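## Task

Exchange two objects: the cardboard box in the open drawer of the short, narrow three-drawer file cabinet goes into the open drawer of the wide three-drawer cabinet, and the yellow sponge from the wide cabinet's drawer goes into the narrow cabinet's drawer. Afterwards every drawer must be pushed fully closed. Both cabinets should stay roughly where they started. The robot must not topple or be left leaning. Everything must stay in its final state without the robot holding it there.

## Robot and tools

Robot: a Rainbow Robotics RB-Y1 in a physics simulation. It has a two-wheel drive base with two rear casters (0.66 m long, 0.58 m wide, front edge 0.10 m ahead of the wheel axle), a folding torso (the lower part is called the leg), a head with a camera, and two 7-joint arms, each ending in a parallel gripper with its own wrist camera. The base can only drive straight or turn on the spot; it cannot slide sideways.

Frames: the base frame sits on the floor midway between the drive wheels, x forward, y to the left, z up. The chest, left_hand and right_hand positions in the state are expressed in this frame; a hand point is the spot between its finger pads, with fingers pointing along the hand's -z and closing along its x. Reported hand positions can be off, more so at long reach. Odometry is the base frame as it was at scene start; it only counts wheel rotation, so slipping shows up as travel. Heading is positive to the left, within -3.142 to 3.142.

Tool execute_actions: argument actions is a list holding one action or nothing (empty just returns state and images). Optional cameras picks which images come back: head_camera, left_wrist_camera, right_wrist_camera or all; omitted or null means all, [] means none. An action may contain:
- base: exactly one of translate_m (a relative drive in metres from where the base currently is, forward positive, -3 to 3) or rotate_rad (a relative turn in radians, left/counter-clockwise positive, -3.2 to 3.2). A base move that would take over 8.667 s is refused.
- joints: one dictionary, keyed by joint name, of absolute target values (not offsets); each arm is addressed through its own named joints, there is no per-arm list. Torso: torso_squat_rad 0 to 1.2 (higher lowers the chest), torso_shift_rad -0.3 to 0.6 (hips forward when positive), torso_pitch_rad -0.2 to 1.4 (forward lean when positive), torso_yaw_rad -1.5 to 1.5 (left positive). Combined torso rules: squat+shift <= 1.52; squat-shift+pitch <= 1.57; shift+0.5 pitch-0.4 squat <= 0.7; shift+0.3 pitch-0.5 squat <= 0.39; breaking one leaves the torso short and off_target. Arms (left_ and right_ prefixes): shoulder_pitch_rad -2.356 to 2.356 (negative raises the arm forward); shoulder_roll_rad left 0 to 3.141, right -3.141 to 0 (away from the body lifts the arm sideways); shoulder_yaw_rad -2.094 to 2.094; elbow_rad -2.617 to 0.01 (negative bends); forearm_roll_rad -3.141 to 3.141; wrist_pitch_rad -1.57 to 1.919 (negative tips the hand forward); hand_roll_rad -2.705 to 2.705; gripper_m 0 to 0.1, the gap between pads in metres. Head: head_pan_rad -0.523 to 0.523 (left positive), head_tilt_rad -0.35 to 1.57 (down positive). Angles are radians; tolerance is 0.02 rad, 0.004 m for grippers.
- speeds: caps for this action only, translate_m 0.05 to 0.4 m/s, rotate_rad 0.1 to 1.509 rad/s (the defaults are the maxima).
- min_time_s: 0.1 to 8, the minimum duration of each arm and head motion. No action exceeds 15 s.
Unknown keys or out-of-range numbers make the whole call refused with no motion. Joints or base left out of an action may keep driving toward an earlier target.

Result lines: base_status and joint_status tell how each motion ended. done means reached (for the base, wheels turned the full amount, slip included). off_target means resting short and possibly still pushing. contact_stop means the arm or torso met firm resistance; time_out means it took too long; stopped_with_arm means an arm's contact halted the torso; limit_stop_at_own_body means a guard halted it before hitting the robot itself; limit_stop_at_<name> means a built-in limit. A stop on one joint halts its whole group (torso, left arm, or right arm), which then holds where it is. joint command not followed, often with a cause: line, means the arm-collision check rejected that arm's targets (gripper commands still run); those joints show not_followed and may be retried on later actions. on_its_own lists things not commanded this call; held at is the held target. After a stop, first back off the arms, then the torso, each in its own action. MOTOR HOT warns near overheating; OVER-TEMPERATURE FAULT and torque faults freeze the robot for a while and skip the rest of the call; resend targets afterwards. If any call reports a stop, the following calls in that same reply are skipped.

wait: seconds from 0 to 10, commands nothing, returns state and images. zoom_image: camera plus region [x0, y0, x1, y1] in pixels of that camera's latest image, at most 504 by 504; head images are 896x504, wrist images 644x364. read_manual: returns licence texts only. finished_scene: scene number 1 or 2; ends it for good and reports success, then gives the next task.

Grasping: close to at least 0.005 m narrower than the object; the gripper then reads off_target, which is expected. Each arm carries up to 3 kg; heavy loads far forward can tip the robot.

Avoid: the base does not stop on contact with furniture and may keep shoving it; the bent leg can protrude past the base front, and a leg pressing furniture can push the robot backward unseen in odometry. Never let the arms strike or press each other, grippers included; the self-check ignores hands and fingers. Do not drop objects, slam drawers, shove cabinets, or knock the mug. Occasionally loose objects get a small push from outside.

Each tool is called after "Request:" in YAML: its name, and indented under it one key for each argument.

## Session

Request:
execute_actions:
  actions: []

Scene clock: 0.00 s.
base_odometry: x=+0.000 y=+0.000 heading=+0.000 (m, m, rad; odometry frame)
base_status: not commanded
joint_positions: torso_squat_rad=+0.350 torso_shift_rad=+0.000 torso_pitch_rad=+0.000 torso_yaw_rad=+0.001 left_shoulder_pitch_rad=-0.038 left_shoulder_roll_rad=+0.051 left_shoulder_yaw_rad=+0.018 left_elbow_rad=-0.155 left_forearm_roll_rad=-0.020 left_wrist_pitch_rad=-0.059 left_hand_roll_rad=-0.021 left_gripper_m=+0.101 right_shoulder_pitch_rad=+0.027 right_shoulder_roll_rad=+0.002 right_shoulder_yaw_rad=+0.048 right_elbow_rad=-0.250 right_forearm_roll_rad=-0.013 right_wrist_pitch_rad=-0.012 right_hand_roll_rad=-0.040 right_gripper_m=+0.099 head_pan_rad=+0.000 head_tilt_rad=+0.401
joint_status: not commanded
chest: x=-0.2279 y=+0.0004 z=+1.2475 quat_wxyz=(+1.000, +0.000, +0.000, +0.000) (m; base frame)
left_hand: x=-0.1119 y=+0.2584 z=+0.5731 quat_wxyz=(+0.992, +0.027, -0.124, -0.020) (m; base frame)
right_hand: x=-0.1228 y=-0.2136 z=+0.5704 quat_wxyz=(+0.993, +0.007, -0.118, -0.007) (m; base frame)
pictures: head_camera, left_wrist_camera, right_wrist_camera
camera_calibration (this result's frames):
head_camera: T_world_to_cam=[[0.0372571, -0.999253, 0.0102998, -0.0101584], [-0.421597, -0.0250624, -0.906437, 1.29322], [0.906017, 0.0294288, -0.422216, 0.743712], [0, 0, 0, 1]] pos_world=[-0.128217, 0.000373935, 1.48634]
left_wrist_camera: T_world_to_cam=[[0.960666, -0.121279, 0.249826, 0.000493259], [-0.248455, -0.777235, 0.57808, -0.131824], [0.124064, -0.617412, -0.776795, 0.709278], [0, 0, 0, 1]] pos_world=[-0.121222, 0.335519, 0.627046]
right_wrist_camera: T_world_to_cam=[[-0.977093, 0.0163482, -0.212185, 0.00378785], [-0.133423, 0.7297, 0.670623, -0.216567], [0.165795, 0.683572, -0.710804, 0.659049], [0, 0, 0, 1]] pos_world=[-0.134461, -0.29254, 0.614493]
Images, in order (width x height): head_camera 896x504, left_wrist_camera 644x364, right_wrist_camera 644x364.

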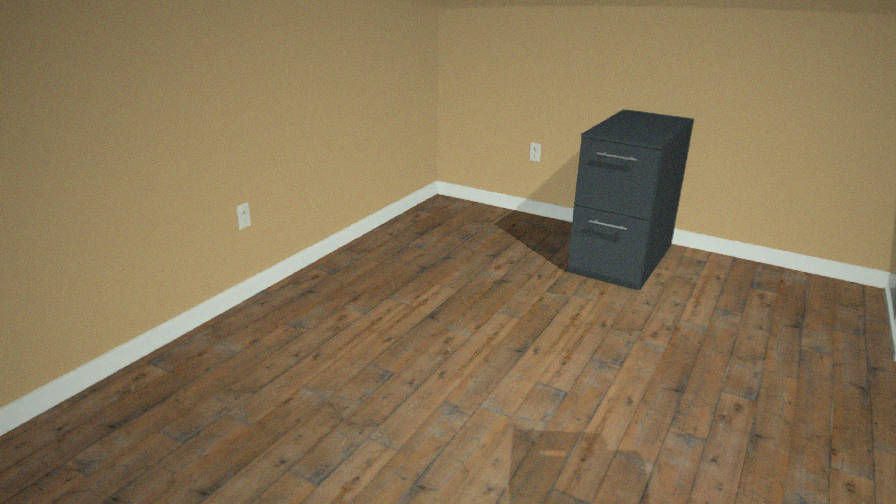

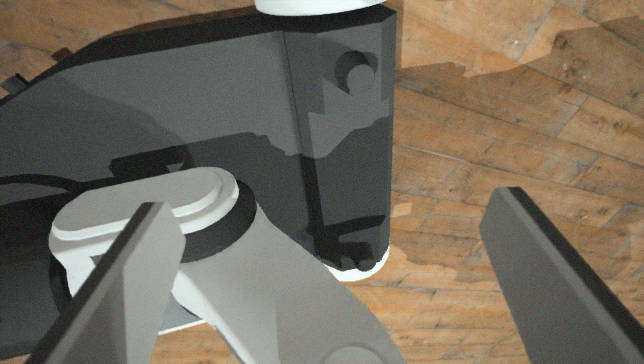

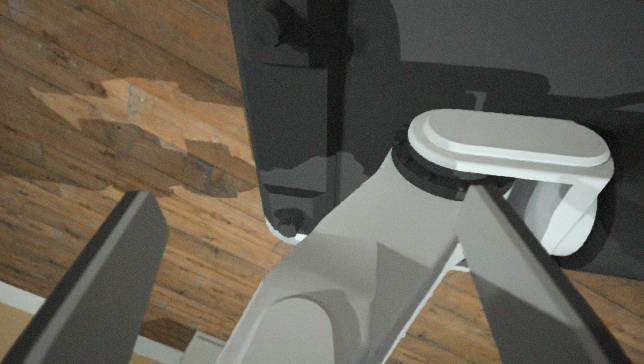

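Request:
execute_actions:
  actions:
    - {"base":{"rotate_rad":-1.2},"joints":{"head_pan_rad":-0.5}}
  cameras: ["head_camera"]

Scene clock: 6.70 s.
base_odometry: x=+0.000 y=+0.000 heading=-1.199 (m, m, rad; odometry frame)
base_status: done
joint_positions: torso_squat_rad=+0.350 torso_shift_rad=+0.000 torso_pitch_rad=+0.000 torso_yaw_rad=+0.001 left_shoulder_pitch_rad=-0.038 left_shoulder_roll_rad=+0.051 left_shoulder_yaw_rad=+0.018 left_elbow_rad=-0.155 left_forearm_roll_rad=-0.020 left_wrist_pitch_rad=-0.059 left_hand_roll_rad=-0.021 left_gripper_m=+0.101 right_shoulder_pitch_rad=+0.027 right_shoulder_roll_rad=+0.002 right_shoulder_yaw_rad=+0.048 right_elbow_rad=-0.250 right_forearm_roll_rad=-0.013 right_wrist_pitch_rad=-0.012 right_hand_roll_rad=-0.040 right_gripper_m=+0.099 head_pan_rad=-0.500 head_tilt_rad=+0.401
joint_status: all done
chest: x=-0.2279 y=+0.0004 z=+1.2475 quat_wxyz=(+1.000, +0.000, +0.000, +0.000) (m; base frame)
left_hand: x=-0.1119 y=+0.2584 z=+0.5731 quat_wxyz=(+0.992, +0.027, -0.124, -0.020) (m; base frame)
right_hand: x=-0.1228 y=-0.2136 z=+0.5705 quat_wxyz=(+0.993, +0.007, -0.118, -0.007) (m; base frame)
pictures: head_camera
camera_calibration (this result's frames):
head_camera: T_world_to_cam=[[-0.446584, -0.894684, 0.0101228, -0.109569], [-0.381649, 0.180244, -0.906563, 1.30151], [0.809263, -0.40872, -0.42195, 0.723664], [0, 0, 0, 1]] pos_world=[-0.137845, -0.0368433, 1.48636]
Images, in order (width x height): head_camera 896x504.

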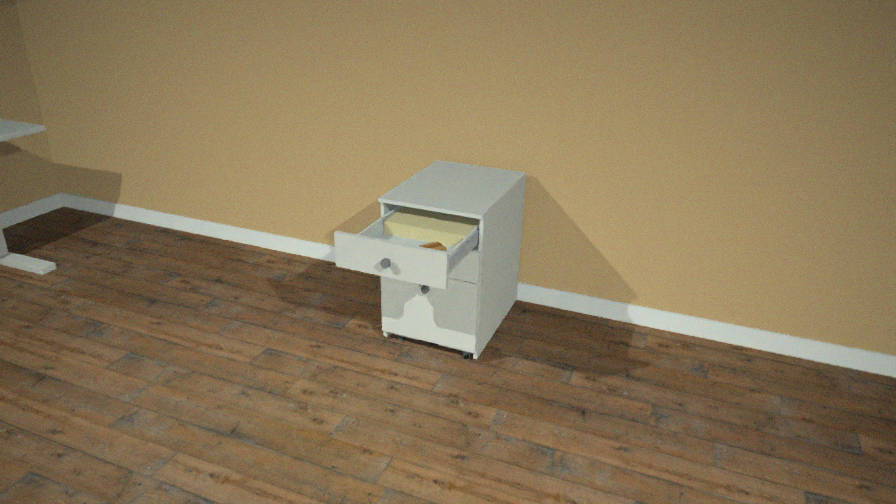

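Request:
execute_actions:
  actions:
    - {"base":{"rotate_rad":-0.269},"joints":{"torso_squat_rad":0.3,"torso_pitch_rad":0.6,"left_shoulder_pitch_rad":-1.316,"left_shoulder_roll_rad":0.257,"left_shoulder_yaw_rad":0.337,"left_elbow_rad":-0.55,"left_forearm_roll_rad":0,"left_wrist_pitch_rad":1.25,"left_hand_roll_rad":0,"right_shoulder_pitch_rad":0,"right_shoulder_roll_rad":-0.2,"right_shoulder_yaw_rad":0,"right_elbow_rad":-2.4,"head_pan_rad":0,"head_tilt_rad":0.1}}
  cameras: []

Request:
execute_actions:
  actions:
    - {"base":{"translate_m":0.984}}
  cameras: []

Request:
execute_actions:
  actions:
    - {"base":{"rotate_rad":-0.579}}
  cameras: ["head_camera"]

Scene clock: 28.70 s.
base_odometry: x=+0.000 y=+0.000 heading=-1.468 (m, m, rad; odometry frame)
base_status: done
joint_positions: torso_squat_rad=+0.300 torso_shift_rad=+0.000 torso_pitch_rad=+0.600 torso_yaw_rad=+0.001 left_shoulder_pitch_rad=-1.316 left_shoulder_roll_rad=+0.257 left_shoulder_yaw_rad=+0.337 left_elbow_rad=-0.550 left_forearm_roll_rad=+0.000 left_wrist_pitch_rad=+1.250 left_hand_roll_rad=+0.000 left_gripper_m=+0.101 right_shoulder_pitch_rad=+0.000 right_shoulder_roll_rad=-0.200 right_shoulder_yaw_rad=+0.000 right_elbow_rad=-2.400 right_forearm_roll_rad=-0.013 right_wrist_pitch_rad=-0.013 right_hand_roll_rad=-0.040 right_gripper_m=+0.099 head_pan_rad=+0.000 head_tilt_rad=+0.100
joint_status: all done
chest: x=-0.0531 y=+0.0004 z=+1.2046 quat_wxyz=(+0.955, +0.000, +0.295, +0.000) (m; base frame)
left_hand: x=+0.4269 y=+0.2202 z=+0.7390 quat_wxyz=(+1.000, +0.000, +0.000, +0.000) (m; base frame)
right_hand: x=+0.3416 y=-0.2067 z=+1.1077 quat_wxyz=(+0.616, +0.015, -0.783, +0.083) (m; base frame)
pictures: none
No camera images: the call's "cameras" was empty. Leave "cameras" out to get every camera's image.

Scene clock: 32.50 s.
base_odometry: x=+0.101 y=-0.978 heading=-1.468 (m, m, rad; odometry frame)
base_status: done
joint_positions: torso_squat_rad=+0.300 torso_shift_rad=+0.000 torso_pitch_rad=+0.600 torso_yaw_rad=+0.001 left_shoulder_pitch_rad=-1.316 left_shoulder_roll_rad=+0.257 left_shoulder_yaw_rad=+0.337 left_elbow_rad=-0.550 left_forearm_roll_rad=+0.000 left_wrist_pitch_rad=+1.250 left_hand_roll_rad=+0.000 left_gripper_m=+0.101 right_shoulder_pitch_rad=+0.000 right_shoulder_roll_rad=-0.200 right_shoulder_yaw_rad=+0.000 right_elbow_rad=-2.400 right_forearm_roll_rad=-0.013 right_wrist_pitch_rad=-0.013 right_hand_roll_rad=-0.040 right_gripper_m=+0.099 head_pan_rad=+0.000 head_tilt_rad=+0.100
joint_status: not commanded
chest: x=-0.0530 y=+0.0004 z=+1.2046 quat_wxyz=(+0.955, +0.000, +0.296, +0.000) (m; base frame)
left_hand: x=+0.4269 y=+0.2202 z=+0.7390 quat_wxyz=(+1.000, +0.000, +0.000, +0.000) (m; base frame)
right_hand: x=+0.3416 y=-0.2067 z=+1.1076 quat_wxyz=(+0.616, +0.015, -0.783, +0.083) (m; base frame)
pictures: none
No camera images: the call's "cameras" was empty. Leave "cameras" out to get every camera's image.

Scene clock: 35.00 s.
base_odometry: x=+0.101 y=-0.978 heading=-2.046 (m, m, rad; odometry frame)
base_status: done
joint_positions: torso_squat_rad=+0.300 torso_shift_rad=+0.000 torso_pitch_rad=+0.600 torso_yaw_rad=+0.001 left_shoulder_pitch_rad=-1.316 left_shoulder_roll_rad=+0.257 left_shoulder_yaw_rad=+0.337 left_elbow_rad=-0.550 left_forearm_roll_rad=+0.000 left_wrist_pitch_rad=+1.250 left_hand_roll_rad=+0.000 left_gripper_m=+0.101 right_shoulder_pitch_rad=+0.000 right_shoulder_roll_rad=-0.200 right_shoulder_yaw_rad=+0.000 right_elbow_rad=-2.400 right_forearm_roll_rad=-0.013 right_wrist_pitch_rad=-0.013 right_hand_roll_rad=-0.040 right_gripper_m=+0.099 head_pan_rad=+0.000 head_tilt_rad=+0.100
joint_status: not commanded
chest: x=-0.0531 y=+0.0004 z=+1.2046 quat_wxyz=(+0.955, +0.000, +0.296, +0.000) (m; base frame)
left_hand: x=+0.4269 y=+0.2202 z=+0.7389 quat_wxyz=(+1.000, +0.000, +0.000, +0.000) (m; base frame)
right_hand: x=+0.3416 y=-0.2067 z=+1.1077 quat_wxyz=(+0.616, +0.015, -0.783, +0.083) (m; base frame)
pictures: head_camera
camera_calibration (this result's frames):
head_camera: T_world_to_cam=[[0.0382937, -0.999266, -0.00122294, -0.00425955], [-0.670347, -0.0247813, -0.741634, 1.12684], [0.741059, 0.0292197, -0.670803, 0.798591], [0, 0, 0, 1]] pos_world=[0.163735, 0.000333549, 1.3714]
Images, in order (width x height): head_camera 896x504.

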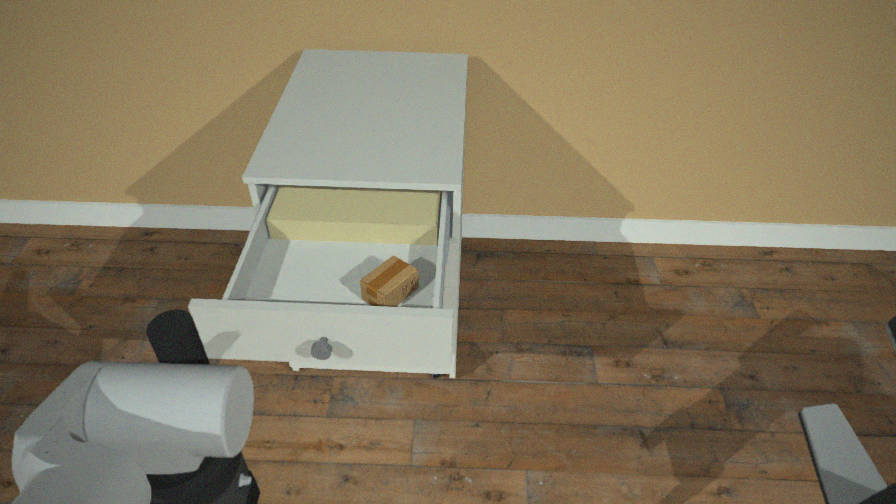

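Request:
execute_actions:
  actions:
    - {"base":{"rotate_rad":-0.082}}
  cameras: []

Request:
execute_actions:
  actions:
    - {"base":{"translate_m":0.56},"joints":{"head_tilt_rad":0.55},"speeds":{"translate_m":0.3}}
  cameras: ["head_camera","left_wrist_camera"]

Scene clock: 46.07 s.
base_odometry: x=+0.101 y=-0.978 heading=-2.127 (m, m, rad; odometry frame)
base_status: done
joint_positions: torso_squat_rad=+0.300 torso_shift_rad=+0.000 torso_pitch_rad=+0.600 torso_yaw_rad=+0.001 left_shoulder_pitch_rad=-1.316 left_shoulder_roll_rad=+0.257 left_shoulder_yaw_rad=+0.337 left_elbow_rad=-0.550 left_forearm_roll_rad=+0.000 left_wrist_pitch_rad=+1.250 left_hand_roll_rad=+0.000 left_gripper_m=+0.101 right_shoulder_pitch_rad=+0.000 right_shoulder_roll_rad=-0.200 right_shoulder_yaw_rad=+0.000 right_elbow_rad=-2.400 right_forearm_roll_rad=-0.013 right_wrist_pitch_rad=-0.013 right_hand_roll_rad=-0.040 right_gripper_m=+0.099 head_pan_rad=+0.000 head_tilt_rad=+0.100
joint_status: not commanded
chest: x=-0.0531 y=+0.0004 z=+1.2046 quat_wxyz=(+0.955, +0.000, +0.296, +0.000) (m; base frame)
left_hand: x=+0.4269 y=+0.2202 z=+0.7389 quat_wxyz=(+1.000, +0.000, +0.000, +0.000) (m; base frame)
right_hand: x=+0.3416 y=-0.2067 z=+1.1077 quat_wxyz=(+0.616, +0.015, -0.783, +0.083) (m; base frame)
pictures: none
No camera images: the call's "cameras" was empty. Leave "cameras" out to get every camera's image.

Scene clock: 49.13 s.
base_odometry: x=-0.195 y=-1.453 heading=-2.128 (m, m, rad; odometry frame)
base_status: done
joint_positions: torso_squat_rad=+0.300 torso_shift_rad=+0.000 torso_pitch_rad=+0.600 torso_yaw_rad=+0.001 left_shoulder_pitch_rad=-1.316 left_shoulder_roll_rad=+0.257 left_shoulder_yaw_rad=+0.337 left_elbow_rad=-0.550 left_forearm_roll_rad=+0.000 left_wrist_pitch_rad=+1.250 left_hand_roll_rad=+0.000 left_gripper_m=+0.101 right_shoulder_pitch_rad=+0.000 right_shoulder_roll_rad=-0.200 right_shoulder_yaw_rad=+0.000 right_elbow_rad=-2.400 right_forearm_roll_rad=-0.013 right_wrist_pitch_rad=-0.013 right_hand_roll_rad=-0.040 right_gripper_m=+0.099 head_pan_rad=+0.000 head_tilt_rad=+0.550
joint_status: all done
chest: x=-0.0531 y=+0.0004 z=+1.2046 quat_wxyz=(+0.955, +0.000, +0.296, +0.000) (m; base frame)
left_hand: x=+0.4269 y=+0.2202 z=+0.7390 quat_wxyz=(+1.000, +0.000, +0.000, +0.000) (m; base frame)
right_hand: x=+0.3416 y=-0.2067 z=+1.1077 quat_wxyz=(+0.616, +0.015, -0.783, +0.083) (m; base frame)
pictures: head_camera, left_wrist_camera
camera_calibration (this result's frames):
head_camera: T_world_to_cam=[[0.0338975, -0.999273, -0.0174549, 0.018117], [-0.926187, -0.0248462, -0.376245, 0.650861], [0.375538, 0.0289203, -0.926356, 1.174], [0, 0, 0, 1]] pos_world=[0.161323, 0.000322827, 1.33274]
left_wrist_camera: T_world_to_cam=[[0.997049, -0.0760612, 0.0103792, -0.411709], [-0.0640417, -0.749593, 0.658794, -0.268063], [-0.0423285, -0.657514, -0.752252, 0.809391], [0, 0, 0, 1]] pos_world=[0.427587, 0.299933, 0.789738]
Images, in order (width x height): head_camera 896x504, left_wrist_camera 644x364.

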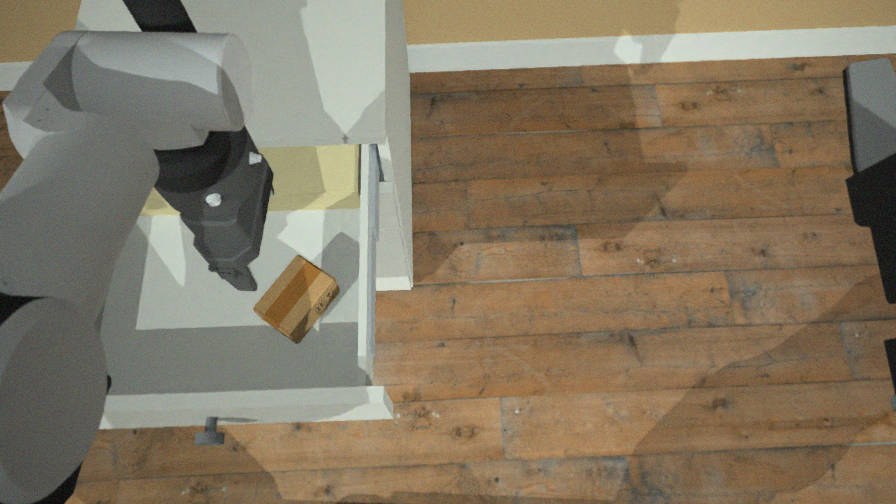

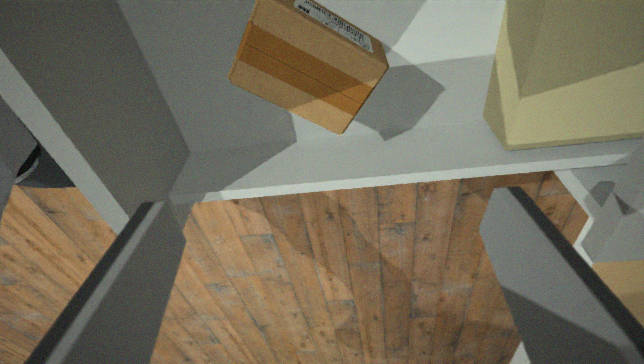

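Request:
execute_actions:
  actions:
    - {"base":{"translate_m":-0.029},"joints":{"left_hand_roll_rad":1.04,"torso_squat_rad":0.62}}
  cameras: ["head_camera","left_wrist_camera"]

Scene clock: 68.97 s.
base_odometry: x=-0.180 y=-1.429 heading=-2.128 (m, m, rad; odometry frame)
base_status: done
joint_positions: torso_squat_rad=+0.620 torso_shift_rad=+0.000 torso_pitch_rad=+0.600 torso_yaw_rad=+0.001 left_shoulder_pitch_rad=-1.316 left_shoulder_roll_rad=+0.257 left_shoulder_yaw_rad=+0.337 left_elbow_rad=-0.550 left_forearm_roll_rad=+0.000 left_wrist_pitch_rad=+1.250 left_hand_roll_rad=+1.040 left_gripper_m=+0.101 right_shoulder_pitch_rad=+0.000 right_shoulder_roll_rad=-0.200 right_shoulder_yaw_rad=+0.000 right_elbow_rad=-2.400 right_forearm_roll_rad=-0.013 right_wrist_pitch_rad=-0.013 right_hand_roll_rad=-0.040 right_gripper_m=+0.099 head_pan_rad=+0.000 head_tilt_rad=+0.550
joint_status: all done
chest: x=-0.0531 y=+0.0004 z=+1.1056 quat_wxyz=(+0.955, +0.000, +0.295, +0.000) (m; base frame)
left_hand: x=+0.4268 y=+0.2202 z=+0.6400 quat_wxyz=(+0.868, +0.000, +0.000, +0.497) (m; base frame)
right_hand: x=+0.3415 y=-0.2067 z=+1.0087 quat_wxyz=(+0.616, +0.015, -0.783, +0.083) (m; base frame)
pictures: head_camera, left_wrist_camera
camera_calibration (this result's frames):
head_camera: T_world_to_cam=[[0.0338986, -0.999273, -0.0174525, 0.0163567], [-0.926161, -0.0248461, -0.37631, 0.61362], [0.375603, 0.0289202, -0.926329, 1.08229], [0, 0, 0, 1]] pos_world=[0.161245, 0.000290831, 1.23375]
left_wrist_camera: T_world_to_cam=[[0.570304, 0.821372, 0.0100398, -0.425818], [0.614001, -0.434376, 0.65903, -0.561822], [0.54567, -0.369683, -0.75205, 0.42043], [0, 0, 0, 1]] pos_world=[0.358389, 0.261139, 0.690717]
Images, in order (width x height): head_camera 896x504, left_wrist_camera 644x364.

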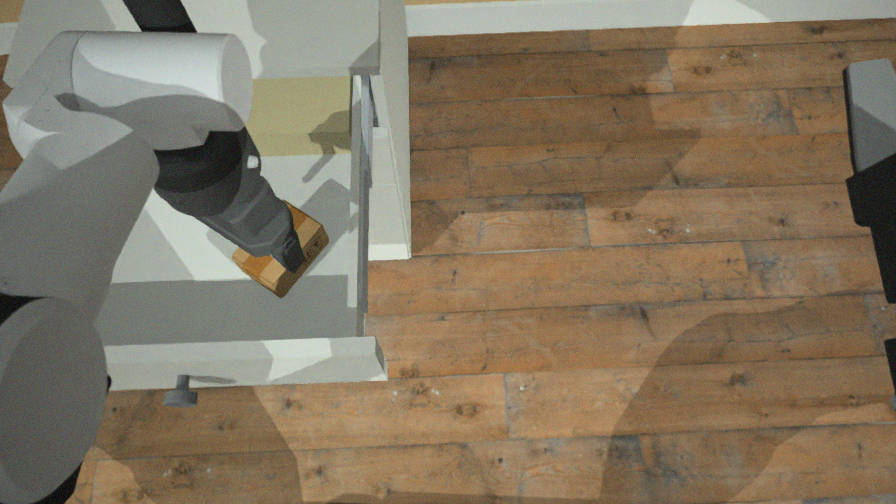

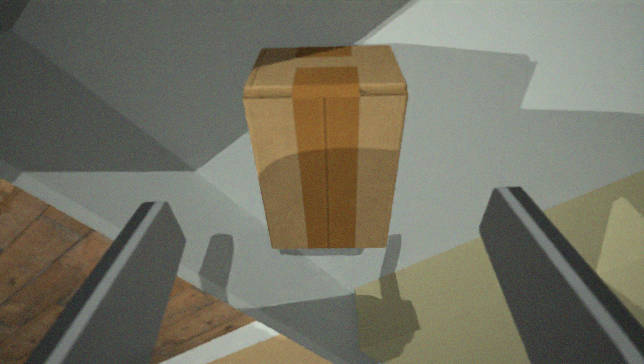

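Request:
execute_actions:
  actions:
    - {"joints":{"torso_squat_rad":0.775,"left_gripper_m":0.09}}
  cameras: ["head_camera","left_wrist_camera"]

Scene clock: 75.97 s.
base_odometry: x=-0.180 y=-1.429 heading=-2.128 (m, m, rad; odometry frame)
base_status: not commanded
joint_positions: torso_squat_rad=+0.775 torso_shift_rad=+0.000 torso_pitch_rad=+0.600 torso_yaw_rad=+0.001 left_shoulder_pitch_rad=-1.316 left_shoulder_roll_rad=+0.257 left_shoulder_yaw_rad=+0.337 left_elbow_rad=-0.550 left_forearm_roll_rad=+0.000 left_wrist_pitch_rad=+1.250 left_hand_roll_rad=+1.040 left_gripper_m=+0.090 right_shoulder_pitch_rad=+0.000 right_shoulder_roll_rad=-0.200 right_shoulder_yaw_rad=+0.000 right_elbow_rad=-2.400 right_forearm_roll_rad=-0.013 right_wrist_pitch_rad=-0.013 right_hand_roll_rad=-0.040 right_gripper_m=+0.099 head_pan_rad=+0.000 head_tilt_rad=+0.550
joint_status: all done
chest: x=-0.0531 y=+0.0003 z=+1.0360 quat_wxyz=(+0.955, +0.000, +0.295, +0.000) (m; base frame)
left_hand: x=+0.4268 y=+0.2201 z=+0.5703 quat_wxyz=(+0.868, +0.000, +0.000, +0.497) (m; base frame)
right_hand: x=+0.3415 y=-0.2067 z=+0.9391 quat_wxyz=(+0.616, +0.015, -0.783, +0.083) (m; base frame)
pictures: head_camera, left_wrist_camera
camera_calibration (this result's frames):
head_camera: T_world_to_cam=[[0.0338982, -0.999273, -0.0174535, 0.0151208], [-0.926171, -0.0248461, -0.376285, 0.58738], [0.375578, 0.0289203, -0.926339, 1.01781], [0, 0, 0, 1]] pos_world=[0.161233, 0.000268393, 1.16413]
left_wrist_camera: T_world_to_cam=[[0.570299, 0.821376, 0.010013, -0.425065], [0.61404, -0.434374, 0.658994, -0.515904], [0.545632, -0.369675, -0.752081, 0.368102], [0, 0, 0, 1]] pos_world=[0.358351, 0.261121, 0.621077]
Images, in order (width x height): head_camera 896x504, left_wrist_camera 644x364.

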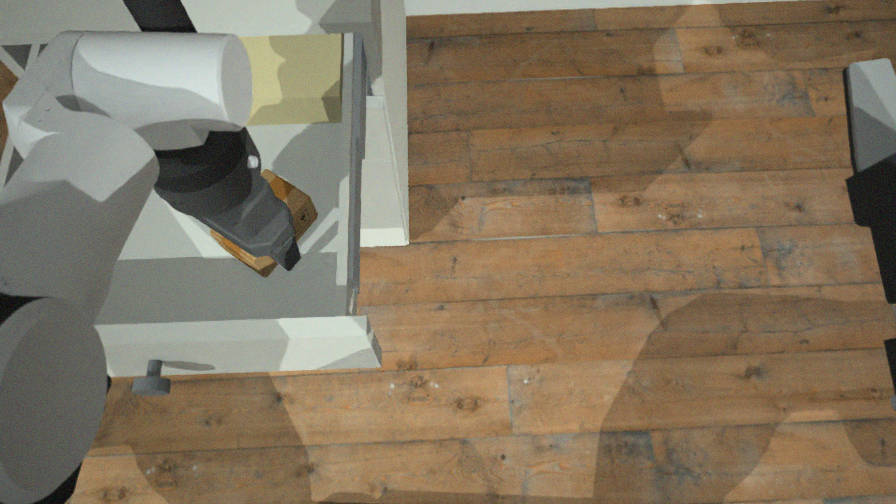

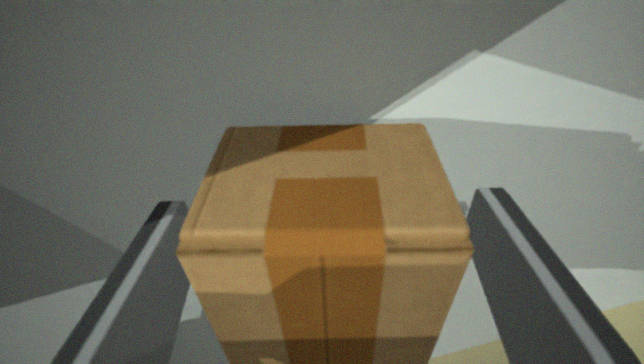

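Request:
execute_actions:
  actions:
    - {"joints":{"left_gripper_m":0.04}}
  cameras: ["left_wrist_camera"]

Request:
execute_actions:
  actions:
    - {"joints":{"torso_squat_rad":0.3}}
  cameras: ["left_wrist_camera"]

Scene clock: 81.83 s.
base_odometry: x=-0.180 y=-1.429 heading=-2.128 (m, m, rad; odometry frame)
base_status: not commanded
joint_positions: torso_squat_rad=+0.775 torso_shift_rad=+0.000 torso_pitch_rad=+0.600 torso_yaw_rad=+0.001 left_shoulder_pitch_rad=-1.316 left_shoulder_roll_rad=+0.257 left_shoulder_yaw_rad=+0.337 left_elbow_rad=-0.550 left_forearm_roll_rad=+0.000 left_wrist_pitch_rad=+1.250 left_hand_roll_rad=+1.040 left_gripper_m=+0.061 right_shoulder_pitch_rad=+0.000 right_shoulder_roll_rad=-0.200 right_shoulder_yaw_rad=+0.000 right_elbow_rad=-2.400 right_forearm_roll_rad=-0.013 right_wrist_pitch_rad=-0.013 right_hand_roll_rad=-0.040 right_gripper_m=+0.099 head_pan_rad=+0.000 head_tilt_rad=+0.550
joint_status: left_gripper_m off_target (ended at +0.061, target +0.040)
chest: x=-0.0531 y=+0.0003 z=+1.0360 quat_wxyz=(+0.955, +0.000, +0.295, +0.000) (m; base frame)
left_hand: x=+0.4268 y=+0.2201 z=+0.5703 quat_wxyz=(+0.868, +0.000, +0.000, +0.497) (m; base frame)
right_hand: x=+0.3415 y=-0.2067 z=+0.9391 quat_wxyz=(+0.616, +0.015, -0.783, +0.083) (m; base frame)
pictures: left_wrist_camera
camera_calibration (this result's frames):
left_wrist_camera: T_world_to_cam=[[0.570298, 0.821377, 0.0100125, -0.425064], [0.61404, -0.434373, 0.658995, -0.515905], [0.545632, -0.369675, -0.752081, 0.368102], [0, 0, 0, 1]] pos_world=[0.358352, 0.261121, 0.621077]
Images, in order (width x height): left_wrist_camera 644x364.

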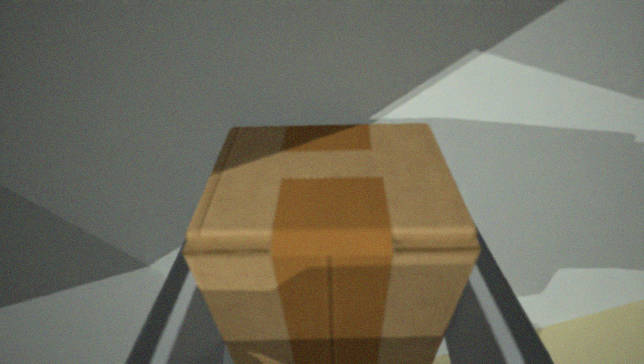

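Scene clock: 84.20 s.
base_odometry: x=-0.180 y=-1.429 heading=-2.128 (m, m, rad; odometry frame)
base_status: not commanded
joint_positions: torso_squat_rad=+0.300 torso_shift_rad=+0.000 torso_pitch_rad=+0.600 torso_yaw_rad=+0.001 left_shoulder_pitch_rad=-1.316 left_shoulder_roll_rad=+0.257 left_shoulder_yaw_rad=+0.337 left_elbow_rad=-0.550 left_forearm_roll_rad=+0.000 left_wrist_pitch_rad=+1.250 left_hand_roll_rad=+1.040 left_gripper_m=+0.061 right_shoulder_pitch_rad=+0.000 right_shoulder_roll_rad=-0.200 right_shoulder_yaw_rad=+0.000 right_elbow_rad=-2.400 right_forearm_roll_rad=-0.013 right_wrist_pitch_rad=-0.013 right_hand_roll_rad=-0.040 right_gripper_m=+0.099 head_pan_rad=+0.000 head_tilt_rad=+0.550
joint_status: all done
chest: x=-0.0531 y=+0.0004 z=+1.2046 quat_wxyz=(+0.955, +0.000, +0.296, +0.000) (m; base frame)
left_hand: x=+0.4268 y=+0.2202 z=+0.7389 quat_wxyz=(+0.868, +0.000, +0.000, +0.497) (m; base frame)
right_hand: x=+0.3416 y=-0.2067 z=+1.1076 quat_wxyz=(+0.616, +0.015, -0.783, +0.083) (m; base frame)
pictures: left_wrist_camera
camera_calibration (this result's frames):
left_wrist_camera: T_world_to_cam=[[0.570291, 0.821383, 0.00994127, -0.426761], [0.614134, -0.434372, 0.658909, -0.626943], [0.545534, -0.369664, -0.752157, 0.494976], [0, 0, 0, 1]] pos_world=[0.358379, 0.261183, 0.789641]
Images, in order (width x height): left_wrist_camera 644x364.

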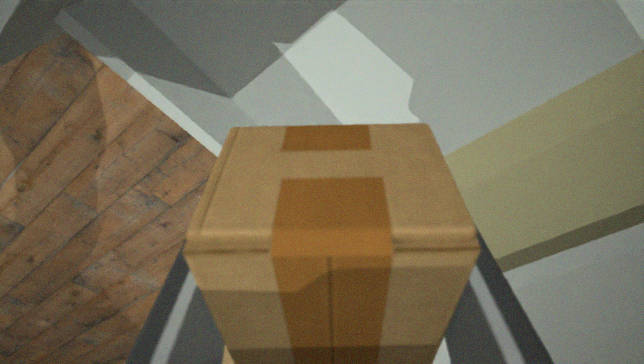

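Request:
execute_actions:
  actions:
    - {"base":{"translate_m":-0.4},"joints":{"head_tilt_rad":-0.2}}
  cameras: []

Request:
execute_actions:
  actions:
    - {"base":{"rotate_rad":-2.4}}
  cameras: ["head_camera"]

Scene clock: 94.40 s.
base_odometry: x=+0.032 y=-1.089 heading=-2.129 (m, m, rad; odometry frame)
base_status: done
joint_positions: torso_squat_rad=+0.300 torso_shift_rad=+0.000 torso_pitch_rad=+0.600 torso_yaw_rad=+0.001 left_shoulder_pitch_rad=-1.316 left_shoulder_roll_rad=+0.257 left_shoulder_yaw_rad=+0.337 left_elbow_rad=-0.550 left_forearm_roll_rad=+0.000 left_wrist_pitch_rad=+1.250 left_hand_roll_rad=+1.040 left_gripper_m=+0.061 right_shoulder_pitch_rad=+0.000 right_shoulder_roll_rad=-0.200 right_shoulder_yaw_rad=+0.000 right_elbow_rad=-2.400 right_forearm_roll_rad=-0.013 right_wrist_pitch_rad=-0.013 right_hand_roll_rad=-0.040 right_gripper_m=+0.099 head_pan_rad=+0.000 head_tilt_rad=-0.200
joint_status: all done
chest: x=-0.0531 y=+0.0004 z=+1.2046 quat_wxyz=(+0.955, +0.000, +0.295, +0.000) (m; base frame)
left_hand: x=+0.4267 y=+0.2202 z=+0.7389 quat_wxyz=(+0.868, +0.000, +0.000, +0.497) (m; base frame)
right_hand: x=+0.3415 y=-0.2067 z=+1.1077 quat_wxyz=(+0.616, +0.015, -0.783, +0.083) (m; base frame)
pictures: none
No camera images: the call's "cameras" was empty. Leave "cameras" out to get every camera's image.

Scene clock: 99.13 s.
base_odometry: x=+0.032 y=-1.089 heading=+1.755 (m, m, rad; odometry frame)
base_status: done
joint_positions: torso_squat_rad=+0.300 torso_shift_rad=+0.000 torso_pitch_rad=+0.600 torso_yaw_rad=+0.001 left_shoulder_pitch_rad=-1.316 left_shoulder_roll_rad=+0.257 left_shoulder_yaw_rad=+0.337 left_elbow_rad=-0.550 left_forearm_roll_rad=+0.000 left_wrist_pitch_rad=+1.250 left_hand_roll_rad=+1.040 left_gripper_m=+0.061 right_shoulder_pitch_rad=+0.000 right_shoulder_roll_rad=-0.200 right_shoulder_yaw_rad=+0.000 right_elbow_rad=-2.400 right_forearm_roll_rad=-0.013 right_wrist_pitch_rad=-0.013 right_hand_roll_rad=-0.040 right_gripper_m=+0.099 head_pan_rad=+0.000 head_tilt_rad=-0.200
joint_status: not commanded
chest: x=-0.0531 y=+0.0004 z=+1.2046 quat_wxyz=(+0.955, +0.000, +0.295, +0.000) (m; base frame)
left_hand: x=+0.4268 y=+0.2202 z=+0.7389 quat_wxyz=(+0.868, +0.000, +0.000, +0.497) (m; base frame)
right_hand: x=+0.3415 y=-0.2067 z=+1.1077 quat_wxyz=(+0.616, +0.015, -0.783, +0.083) (m; base frame)
pictures: head_camera
camera_calibration (this result's frames):
head_camera: T_world_to_cam=[[0.037059, -0.999263, 0.00998316, -0.019372], [-0.42115, -0.0246769, -0.906655, 1.33137], [0.906233, 0.0293953, -0.421755, 0.447718], [0, 0, 0, 1]] pos_world=[0.155689, 0.000335574, 1.39612]
Images, in order (width x height): head_camera 896x504.

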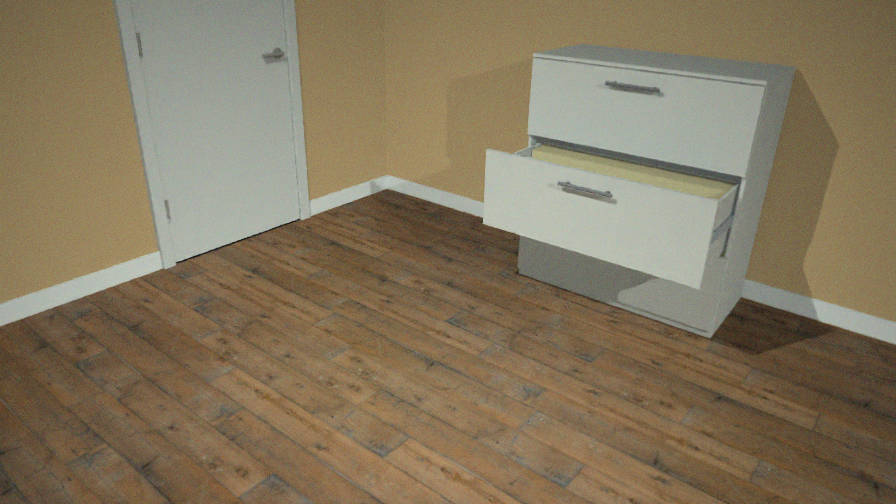

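Request:
execute_actions:
  actions:
    - {"base":{"rotate_rad":-0.064},"joints":{"torso_squat_rad":0.05}}
  cameras: []

Request:
execute_actions:
  actions:
    - {"base":{"translate_m":1.992}}
  cameras: []

Request:
execute_actions:
  actions:
    - {"base":{"rotate_rad":-0.58},"joints":{"head_tilt_rad":0.4}}
  cameras: ["head_camera"]

Scene clock: 109.97 s.
base_odometry: x=+0.032 y=-1.089 heading=+1.692 (m, m, rad; odometry frame)
base_status: done
joint_positions: torso_squat_rad=+0.050 torso_shift_rad=+0.000 torso_pitch_rad=+0.600 torso_yaw_rad=+0.001 left_shoulder_pitch_rad=-1.316 left_shoulder_roll_rad=+0.257 left_shoulder_yaw_rad=+0.337 left_elbow_rad=-0.550 left_forearm_roll_rad=+0.000 left_wrist_pitch_rad=+1.250 left_hand_roll_rad=+1.040 left_gripper_m=+0.061 right_shoulder_pitch_rad=+0.000 right_shoulder_roll_rad=-0.200 right_shoulder_yaw_rad=+0.000 right_elbow_rad=-2.400 right_forearm_roll_rad=-0.013 right_wrist_pitch_rad=-0.013 right_hand_roll_rad=-0.040 right_gripper_m=+0.099 head_pan_rad=+0.000 head_tilt_rad=-0.200
joint_status: all done
chest: x=-0.0530 y=+0.0004 z=+1.2350 quat_wxyz=(+0.955, +0.000, +0.296, +0.000) (m; base frame)
left_hand: x=+0.4267 y=+0.2202 z=+0.7692 quat_wxyz=(+0.868, +0.000, +0.000, +0.497) (m; base frame)
right_hand: x=+0.3416 y=-0.2067 z=+1.1380 quat_wxyz=(+0.616, +0.015, -0.783, +0.083) (m; base frame)
pictures: none
No camera images: the call's "cameras" was empty. Leave "cameras" out to get every camera's image.

Scene clock: 116.40 s.
base_odometry: x=-0.208 y=+0.888 heading=+1.691 (m, m, rad; odometry frame)
base_status: done
joint_positions: torso_squat_rad=+0.050 torso_shift_rad=+0.000 torso_pitch_rad=+0.600 torso_yaw_rad=+0.001 left_shoulder_pitch_rad=-1.316 left_shoulder_roll_rad=+0.257 left_shoulder_yaw_rad=+0.337 left_elbow_rad=-0.550 left_forearm_roll_rad=+0.000 left_wrist_pitch_rad=+1.250 left_hand_roll_rad=+1.040 left_gripper_m=+0.061 right_shoulder_pitch_rad=+0.000 right_shoulder_roll_rad=-0.200 right_shoulder_yaw_rad=+0.000 right_elbow_rad=-2.400 right_forearm_roll_rad=-0.013 right_wrist_pitch_rad=-0.013 right_hand_roll_rad=-0.040 right_gripper_m=+0.099 head_pan_rad=+0.000 head_tilt_rad=-0.200
joint_status: not commanded
chest: x=-0.0530 y=+0.0004 z=+1.2350 quat_wxyz=(+0.955, +0.000, +0.296, +0.000) (m; base frame)
left_hand: x=+0.4269 y=+0.2202 z=+0.7693 quat_wxyz=(+0.868, +0.000, +0.000, +0.497) (m; base frame)
right_hand: x=+0.3416 y=-0.2067 z=+1.1380 quat_wxyz=(+0.616, +0.015, -0.783, +0.083) (m; base frame)
pictures: none
No camera images: the call's "cameras" was empty. Leave "cameras" out to get every camera's image.

Scene clock: 118.90 s.
base_odometry: x=-0.208 y=+0.888 heading=+1.112 (m, m, rad; odometry frame)
base_status: done
joint_positions: torso_squat_rad=+0.050 torso_shift_rad=+0.000 torso_pitch_rad=+0.600 torso_yaw_rad=+0.001 left_shoulder_pitch_rad=-1.316 left_shoulder_roll_rad=+0.257 left_shoulder_yaw_rad=+0.337 left_elbow_rad=-0.550 left_forearm_roll_rad=+0.000 left_wrist_pitch_rad=+1.250 left_hand_roll_rad=+1.040 left_gripper_m=+0.061 right_shoulder_pitch_rad=+0.000 right_shoulder_roll_rad=-0.200 right_shoulder_yaw_rad=+0.000 right_elbow_rad=-2.400 right_forearm_roll_rad=-0.013 right_wrist_pitch_rad=-0.013 right_hand_roll_rad=-0.040 right_gripper_m=+0.099 head_pan_rad=+0.000 head_tilt_rad=+0.400
joint_status: all done
chest: x=-0.0530 y=+0.0004 z=+1.2350 quat_wxyz=(+0.955, +0.000, +0.296, +0.000) (m; base frame)
left_hand: x=+0.4268 y=+0.2202 z=+0.7693 quat_wxyz=(+0.868, +0.000, +0.000, +0.497) (m; base frame)
right_hand: x=+0.3416 y=-0.2067 z=+1.1380 quat_wxyz=(+0.616, +0.015, -0.783, +0.083) (m; base frame)
pictures: head_camera
camera_calibration (this result's frames):
head_camera: T_world_to_cam=[[0.0361759, -0.99927, -0.0122814, 0.0113064], [-0.859572, -0.0248454, -0.51041, 0.84329], [0.509732, 0.0290213, -0.859843, 1.09936], [0, 0, 0, 1]] pos_world=[0.16408, 0.000345182, 1.37584]
Images, in order (width x height): head_camera 896x504.

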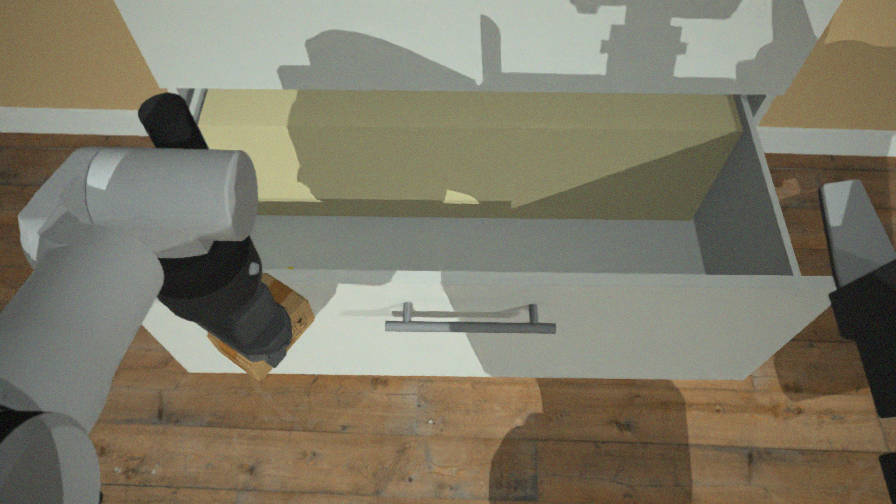

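Request:
execute_actions:
  actions: []

Scene clock: 141.57 s.
base_odometry: x=-0.208 y=+0.888 heading=+1.112 (m, m, rad; odometry frame)
base_status: done
joint_positions: torso_squat_rad=+0.050 torso_shift_rad=+0.000 torso_pitch_rad=+0.600 torso_yaw_rad=+0.001 left_shoulder_pitch_rad=-1.316 left_shoulder_roll_rad=+0.257 left_shoulder_yaw_rad=+0.337 left_elbow_rad=-0.550 left_forearm_roll_rad=+0.000 left_wrist_pitch_rad=+1.250 left_hand_roll_rad=+1.040 left_gripper_m=+0.061 right_shoulder_pitch_rad=+0.000 right_shoulder_roll_rad=-0.200 right_shoulder_yaw_rad=+0.000 right_elbow_rad=-2.400 right_forearm_roll_rad=-0.013 right_wrist_pitch_rad=-0.013 right_hand_roll_rad=-0.040 right_gripper_m=+0.099 head_pan_rad=+0.000 head_tilt_rad=+0.400
joint_status: all done
chest: x=-0.0530 y=+0.0004 z=+1.2350 quat_wxyz=(+0.955, +0.000, +0.296, +0.000) (m; base frame)
left_hand: x=+0.4268 y=+0.2202 z=+0.7693 quat_wxyz=(+0.868, +0.000, +0.000, +0.497) (m; base frame)
right_hand: x=+0.3416 y=-0.2067 z=+1.1380 quat_wxyz=(+0.616, +0.015, -0.783, +0.083) (m; base frame)
pictures: head_camera, left_wrist_camera, right_wrist_camera
camera_calibration (this result's frames):
head_camera: T_world_to_cam=[[0.0361759, -0.99927, -0.0122813, 0.0113063], [-0.859572, -0.0248454, -0.51041, 0.84329], [0.509732, 0.0290212, -0.859843, 1.09936], [0, 0, 0, 1]] pos_world=[0.16408, 0.000345162, 1.37584]
left_wrist_camera: T_world_to_cam=[[0.57028, 0.82139, 0.00991799, -0.427059], [0.614162, -0.43436, 0.65889, -0.64696], [0.545514, -0.36966, -0.752174, 0.517863], [0, 0, 0, 1]] pos_world=[0.358381, 0.261202, 0.820034]
right_wrist_camera: T_world_to_cam=[[0.218421, -0.082476, -0.972363, 1.01421], [-0.746012, 0.62824, -0.220863, 0.662506], [0.629093, 0.773636, 0.0756925, -0.0539484], [0, 0, 0, 1]] pos_world=[0.306651, -0.290827, 1.13659]
Images, in order (width x height): head_camera 896x504, left_wrist_camera 644x364, right_wrist_camera 644x364.

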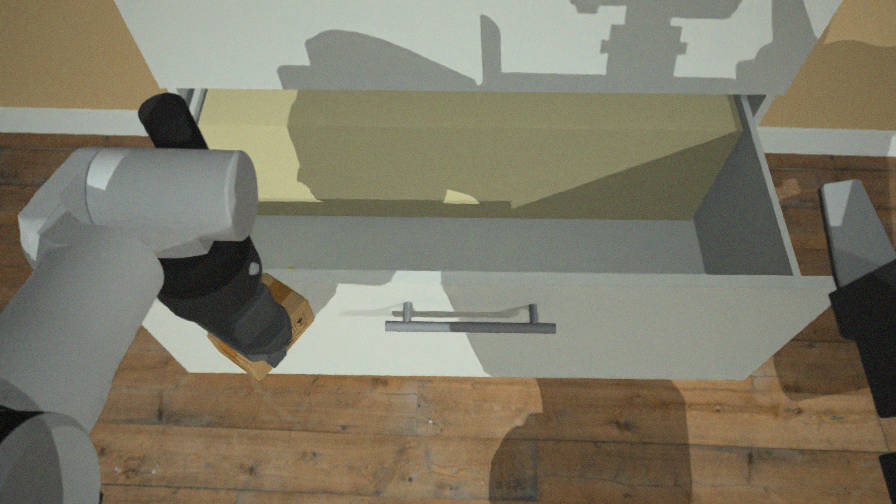

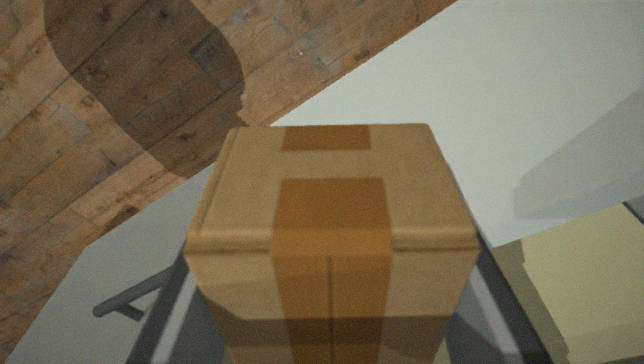

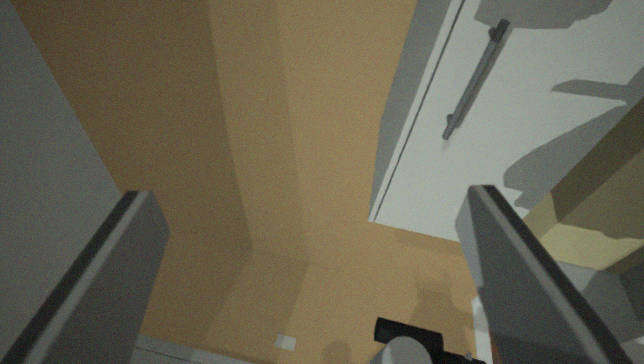

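Request:
execute_actions:
  actions:
    - {"base":{"translate_m":0.27},"joints":{"head_tilt_rad":0.62,"head_pan_rad":0.1,"left_hand_roll_rad":0.0}}
  cameras: ["head_camera","left_wrist_camera"]

Scene clock: 151.80 s.
base_odometry: x=-0.088 y=+1.130 heading=+1.112 (m, m, rad; odometry frame)
base_status: done
joint_positions: torso_squat_rad=+0.050 torso_shift_rad=+0.000 torso_pitch_rad=+0.600 torso_yaw_rad=+0.001 left_shoulder_pitch_rad=-1.316 left_shoulder_roll_rad=+0.257 left_shoulder_yaw_rad=+0.337 left_elbow_rad=-0.550 left_forearm_roll_rad=+0.000 left_wrist_pitch_rad=+1.250 left_hand_roll_rad=+0.000 left_gripper_m=+0.061 right_shoulder_pitch_rad=+0.000 right_shoulder_roll_rad=-0.200 right_shoulder_yaw_rad=+0.000 right_elbow_rad=-2.400 right_forearm_roll_rad=-0.013 right_wrist_pitch_rad=-0.013 right_hand_roll_rad=-0.040 right_gripper_m=+0.099 head_pan_rad=+0.100 head_tilt_rad=+0.620
joint_status: all done
chest: x=-0.0530 y=+0.0004 z=+1.2350 quat_wxyz=(+0.955, +0.000, +0.296, +0.000) (m; base frame)
left_hand: x=+0.4268 y=+0.2202 z=+0.7693 quat_wxyz=(+1.000, +0.000, +0.000, +0.000) (m; base frame)
right_hand: x=+0.3416 y=-0.2067 z=+1.1380 quat_wxyz=(+0.616, +0.015, -0.783, +0.083) (m; base frame)
pictures: head_camera, left_wrist_camera
camera_calibration (this result's frames):
head_camera: T_world_to_cam=[[0.114738, -0.990488, -0.0759521, 0.0935218], [-0.94571, -0.085507, -0.313561, 0.576894], [0.304084, 0.107806, -0.946526, 1.23565], [0, 0, 0, 1]] pos_world=[0.159103, 0.00874983, 1.35757]
left_wrist_camera: T_world_to_cam=[[0.997062, -0.0759255, 0.0101619, -0.411821], [-0.0637965, -0.749609, 0.658799, -0.288104], [-0.0424022, -0.657512, -0.75225, 0.832238], [0, 0, 0, 1]] pos_world=[0.427519, 0.299973, 0.820039]
Images, in order (width x height): head_camera 896x504, left_wrist_camera 644x364.

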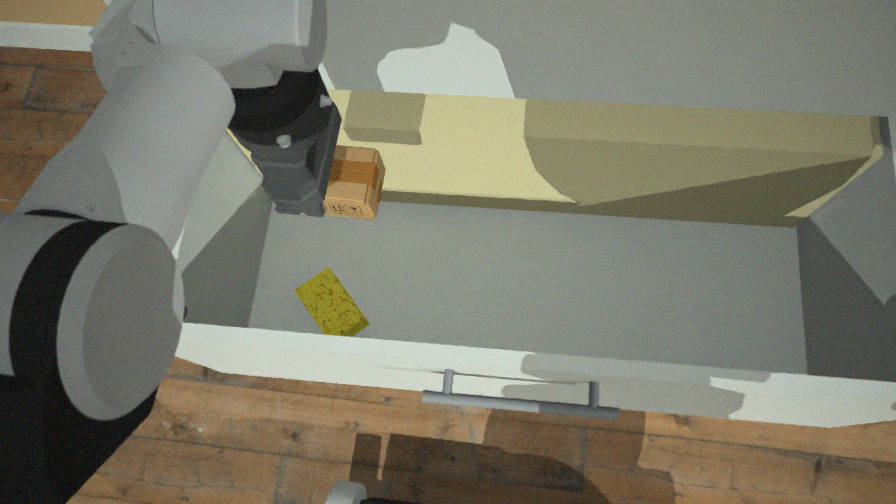

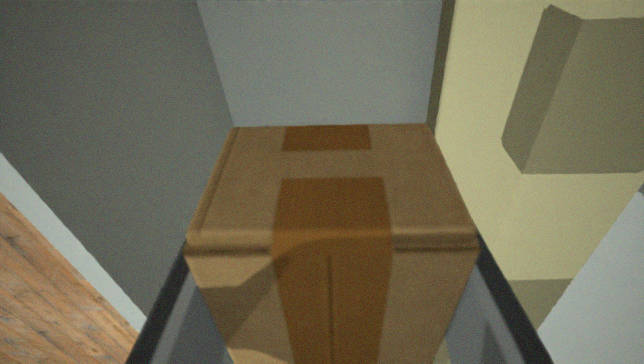

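Request:
execute_actions:
  actions:
    - {"joints":{"torso_pitch_rad":0.75,"torso_squat_rad":0.0,"left_shoulder_pitch_rad":-1.268,"left_shoulder_roll_rad":0.241,"left_shoulder_yaw_rad":0.333,"left_elbow_rad":-0.4,"left_wrist_pitch_rad":0.9},"min_time_s":0.8}
  cameras: []

Request:
execute_actions:
  actions:
    - {"base":{"rotate_rad":-0.3},"joints":{"torso_squat_rad":0.35,"left_hand_roll_rad":0.3,"head_tilt_rad":0.5,"head_pan_rad":0.3}}
  cameras: ["head_camera","left_wrist_camera"]

Scene clock: 192.93 s.
base_odometry: x=-0.088 y=+1.130 heading=+1.112 (m, m, rad; odometry frame)
base_status: not commanded
joint_positions: torso_squat_rad=+0.000 torso_shift_rad=+0.000 torso_pitch_rad=+0.750 torso_yaw_rad=+0.001 left_shoulder_pitch_rad=-1.268 left_shoulder_roll_rad=+0.241 left_shoulder_yaw_rad=+0.333 left_elbow_rad=-0.400 left_forearm_roll_rad=+0.000 left_wrist_pitch_rad=+0.900 left_hand_roll_rad=+0.000 left_gripper_m=+0.061 right_shoulder_pitch_rad=+0.000 right_shoulder_roll_rad=-0.200 right_shoulder_yaw_rad=+0.000 right_elbow_rad=-2.400 right_forearm_roll_rad=-0.013 right_wrist_pitch_rad=-0.013 right_hand_roll_rad=-0.040 right_gripper_m=+0.099 head_pan_rad=+0.100 head_tilt_rad=+0.620
joint_status: all done
chest: x=-0.0168 y=+0.0004 z=+1.2069 quat_wxyz=(+0.931, +0.000, +0.366, +0.000) (m; base frame)
left_hand: x=+0.3782 y=+0.2207 z=+0.6240 quat_wxyz=(+1.000, +0.000, +0.000, +0.001) (m; base frame)
right_hand: x=+0.3589 y=-0.2067 z=+1.0521 quat_wxyz=(+0.673, +0.021, -0.735, +0.082) (m; base frame)
pictures: none
No camera images: the call's "cameras" was empty. Leave "cameras" out to get every camera's image.

Scene clock: 194.87 s.
base_odometry: x=-0.088 y=+1.130 heading=+0.813 (m, m, rad; odometry frame)
base_status: done
joint_positions: torso_squat_rad=+0.350 torso_shift_rad=+0.000 torso_pitch_rad=+0.750 torso_yaw_rad=+0.001 left_shoulder_pitch_rad=-1.268 left_shoulder_roll_rad=+0.241 left_shoulder_yaw_rad=+0.333 left_elbow_rad=-0.400 left_forearm_roll_rad=+0.000 left_wrist_pitch_rad=+0.900 left_hand_roll_rad=+0.300 left_gripper_m=+0.061 right_shoulder_pitch_rad=+0.000 right_shoulder_roll_rad=-0.200 right_shoulder_yaw_rad=+0.000 right_elbow_rad=-2.400 right_forearm_roll_rad=-0.013 right_wrist_pitch_rad=-0.013 right_hand_roll_rad=-0.040 right_gripper_m=+0.099 head_pan_rad=+0.300 head_tilt_rad=+0.500
joint_status: all done
chest: x=-0.0169 y=+0.0004 z=+1.1645 quat_wxyz=(+0.931, +0.000, +0.366, +0.000) (m; base frame)
left_hand: x=+0.3782 y=+0.2207 z=+0.5817 quat_wxyz=(+0.989, +0.000, +0.000, +0.150) (m; base frame)
right_hand: x=+0.3588 y=-0.2067 z=+1.0097 quat_wxyz=(+0.673, +0.021, -0.735, +0.082) (m; base frame)
pictures: head_camera, left_wrist_camera
camera_calibration (this result's frames):
head_camera: T_world_to_cam=[[0.246763, -0.943564, -0.220895, 0.249834], [-0.937132, -0.174304, -0.302327, 0.586766], [0.246762, 0.281611, -0.927256, 1.11401], [0, 0, 0, 1]] pos_world=[0.213332, 0.0242934, 1.26555]
left_wrist_camera: T_world_to_cam=[[0.974585, 0.223809, 0.00965064, -0.418768], [0.162155, -0.734524, 0.658924, -0.256116], [0.154562, -0.640612, -0.752148, 0.611082], [0, 0, 0, 1]] pos_world=[0.355206, 0.297068, 0.632426]
Images, in order (width x height): head_camera 896x504, left_wrist_camera 644x364.

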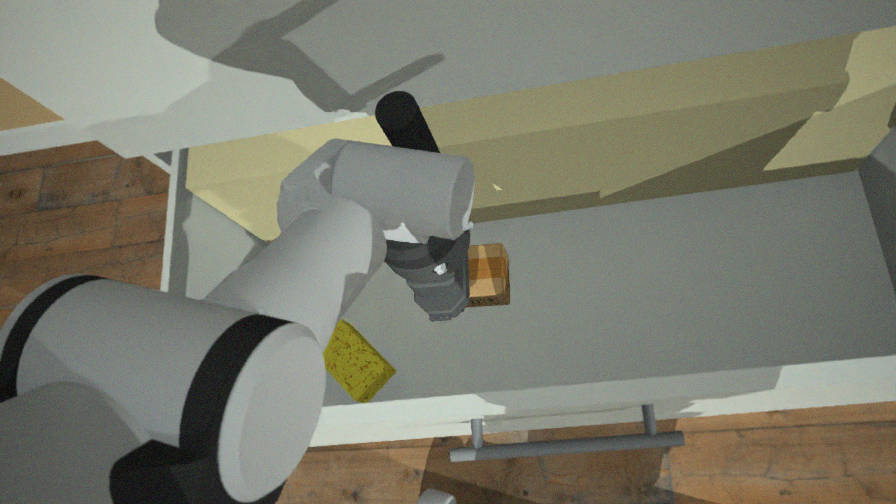

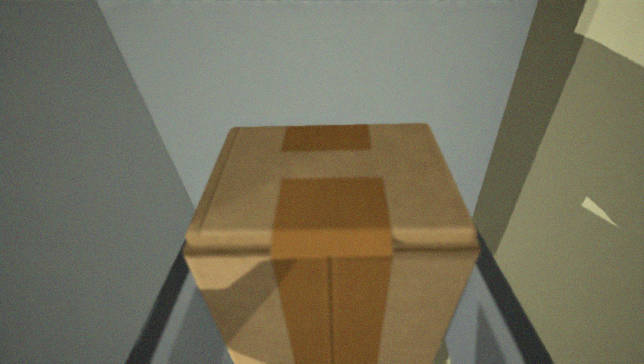

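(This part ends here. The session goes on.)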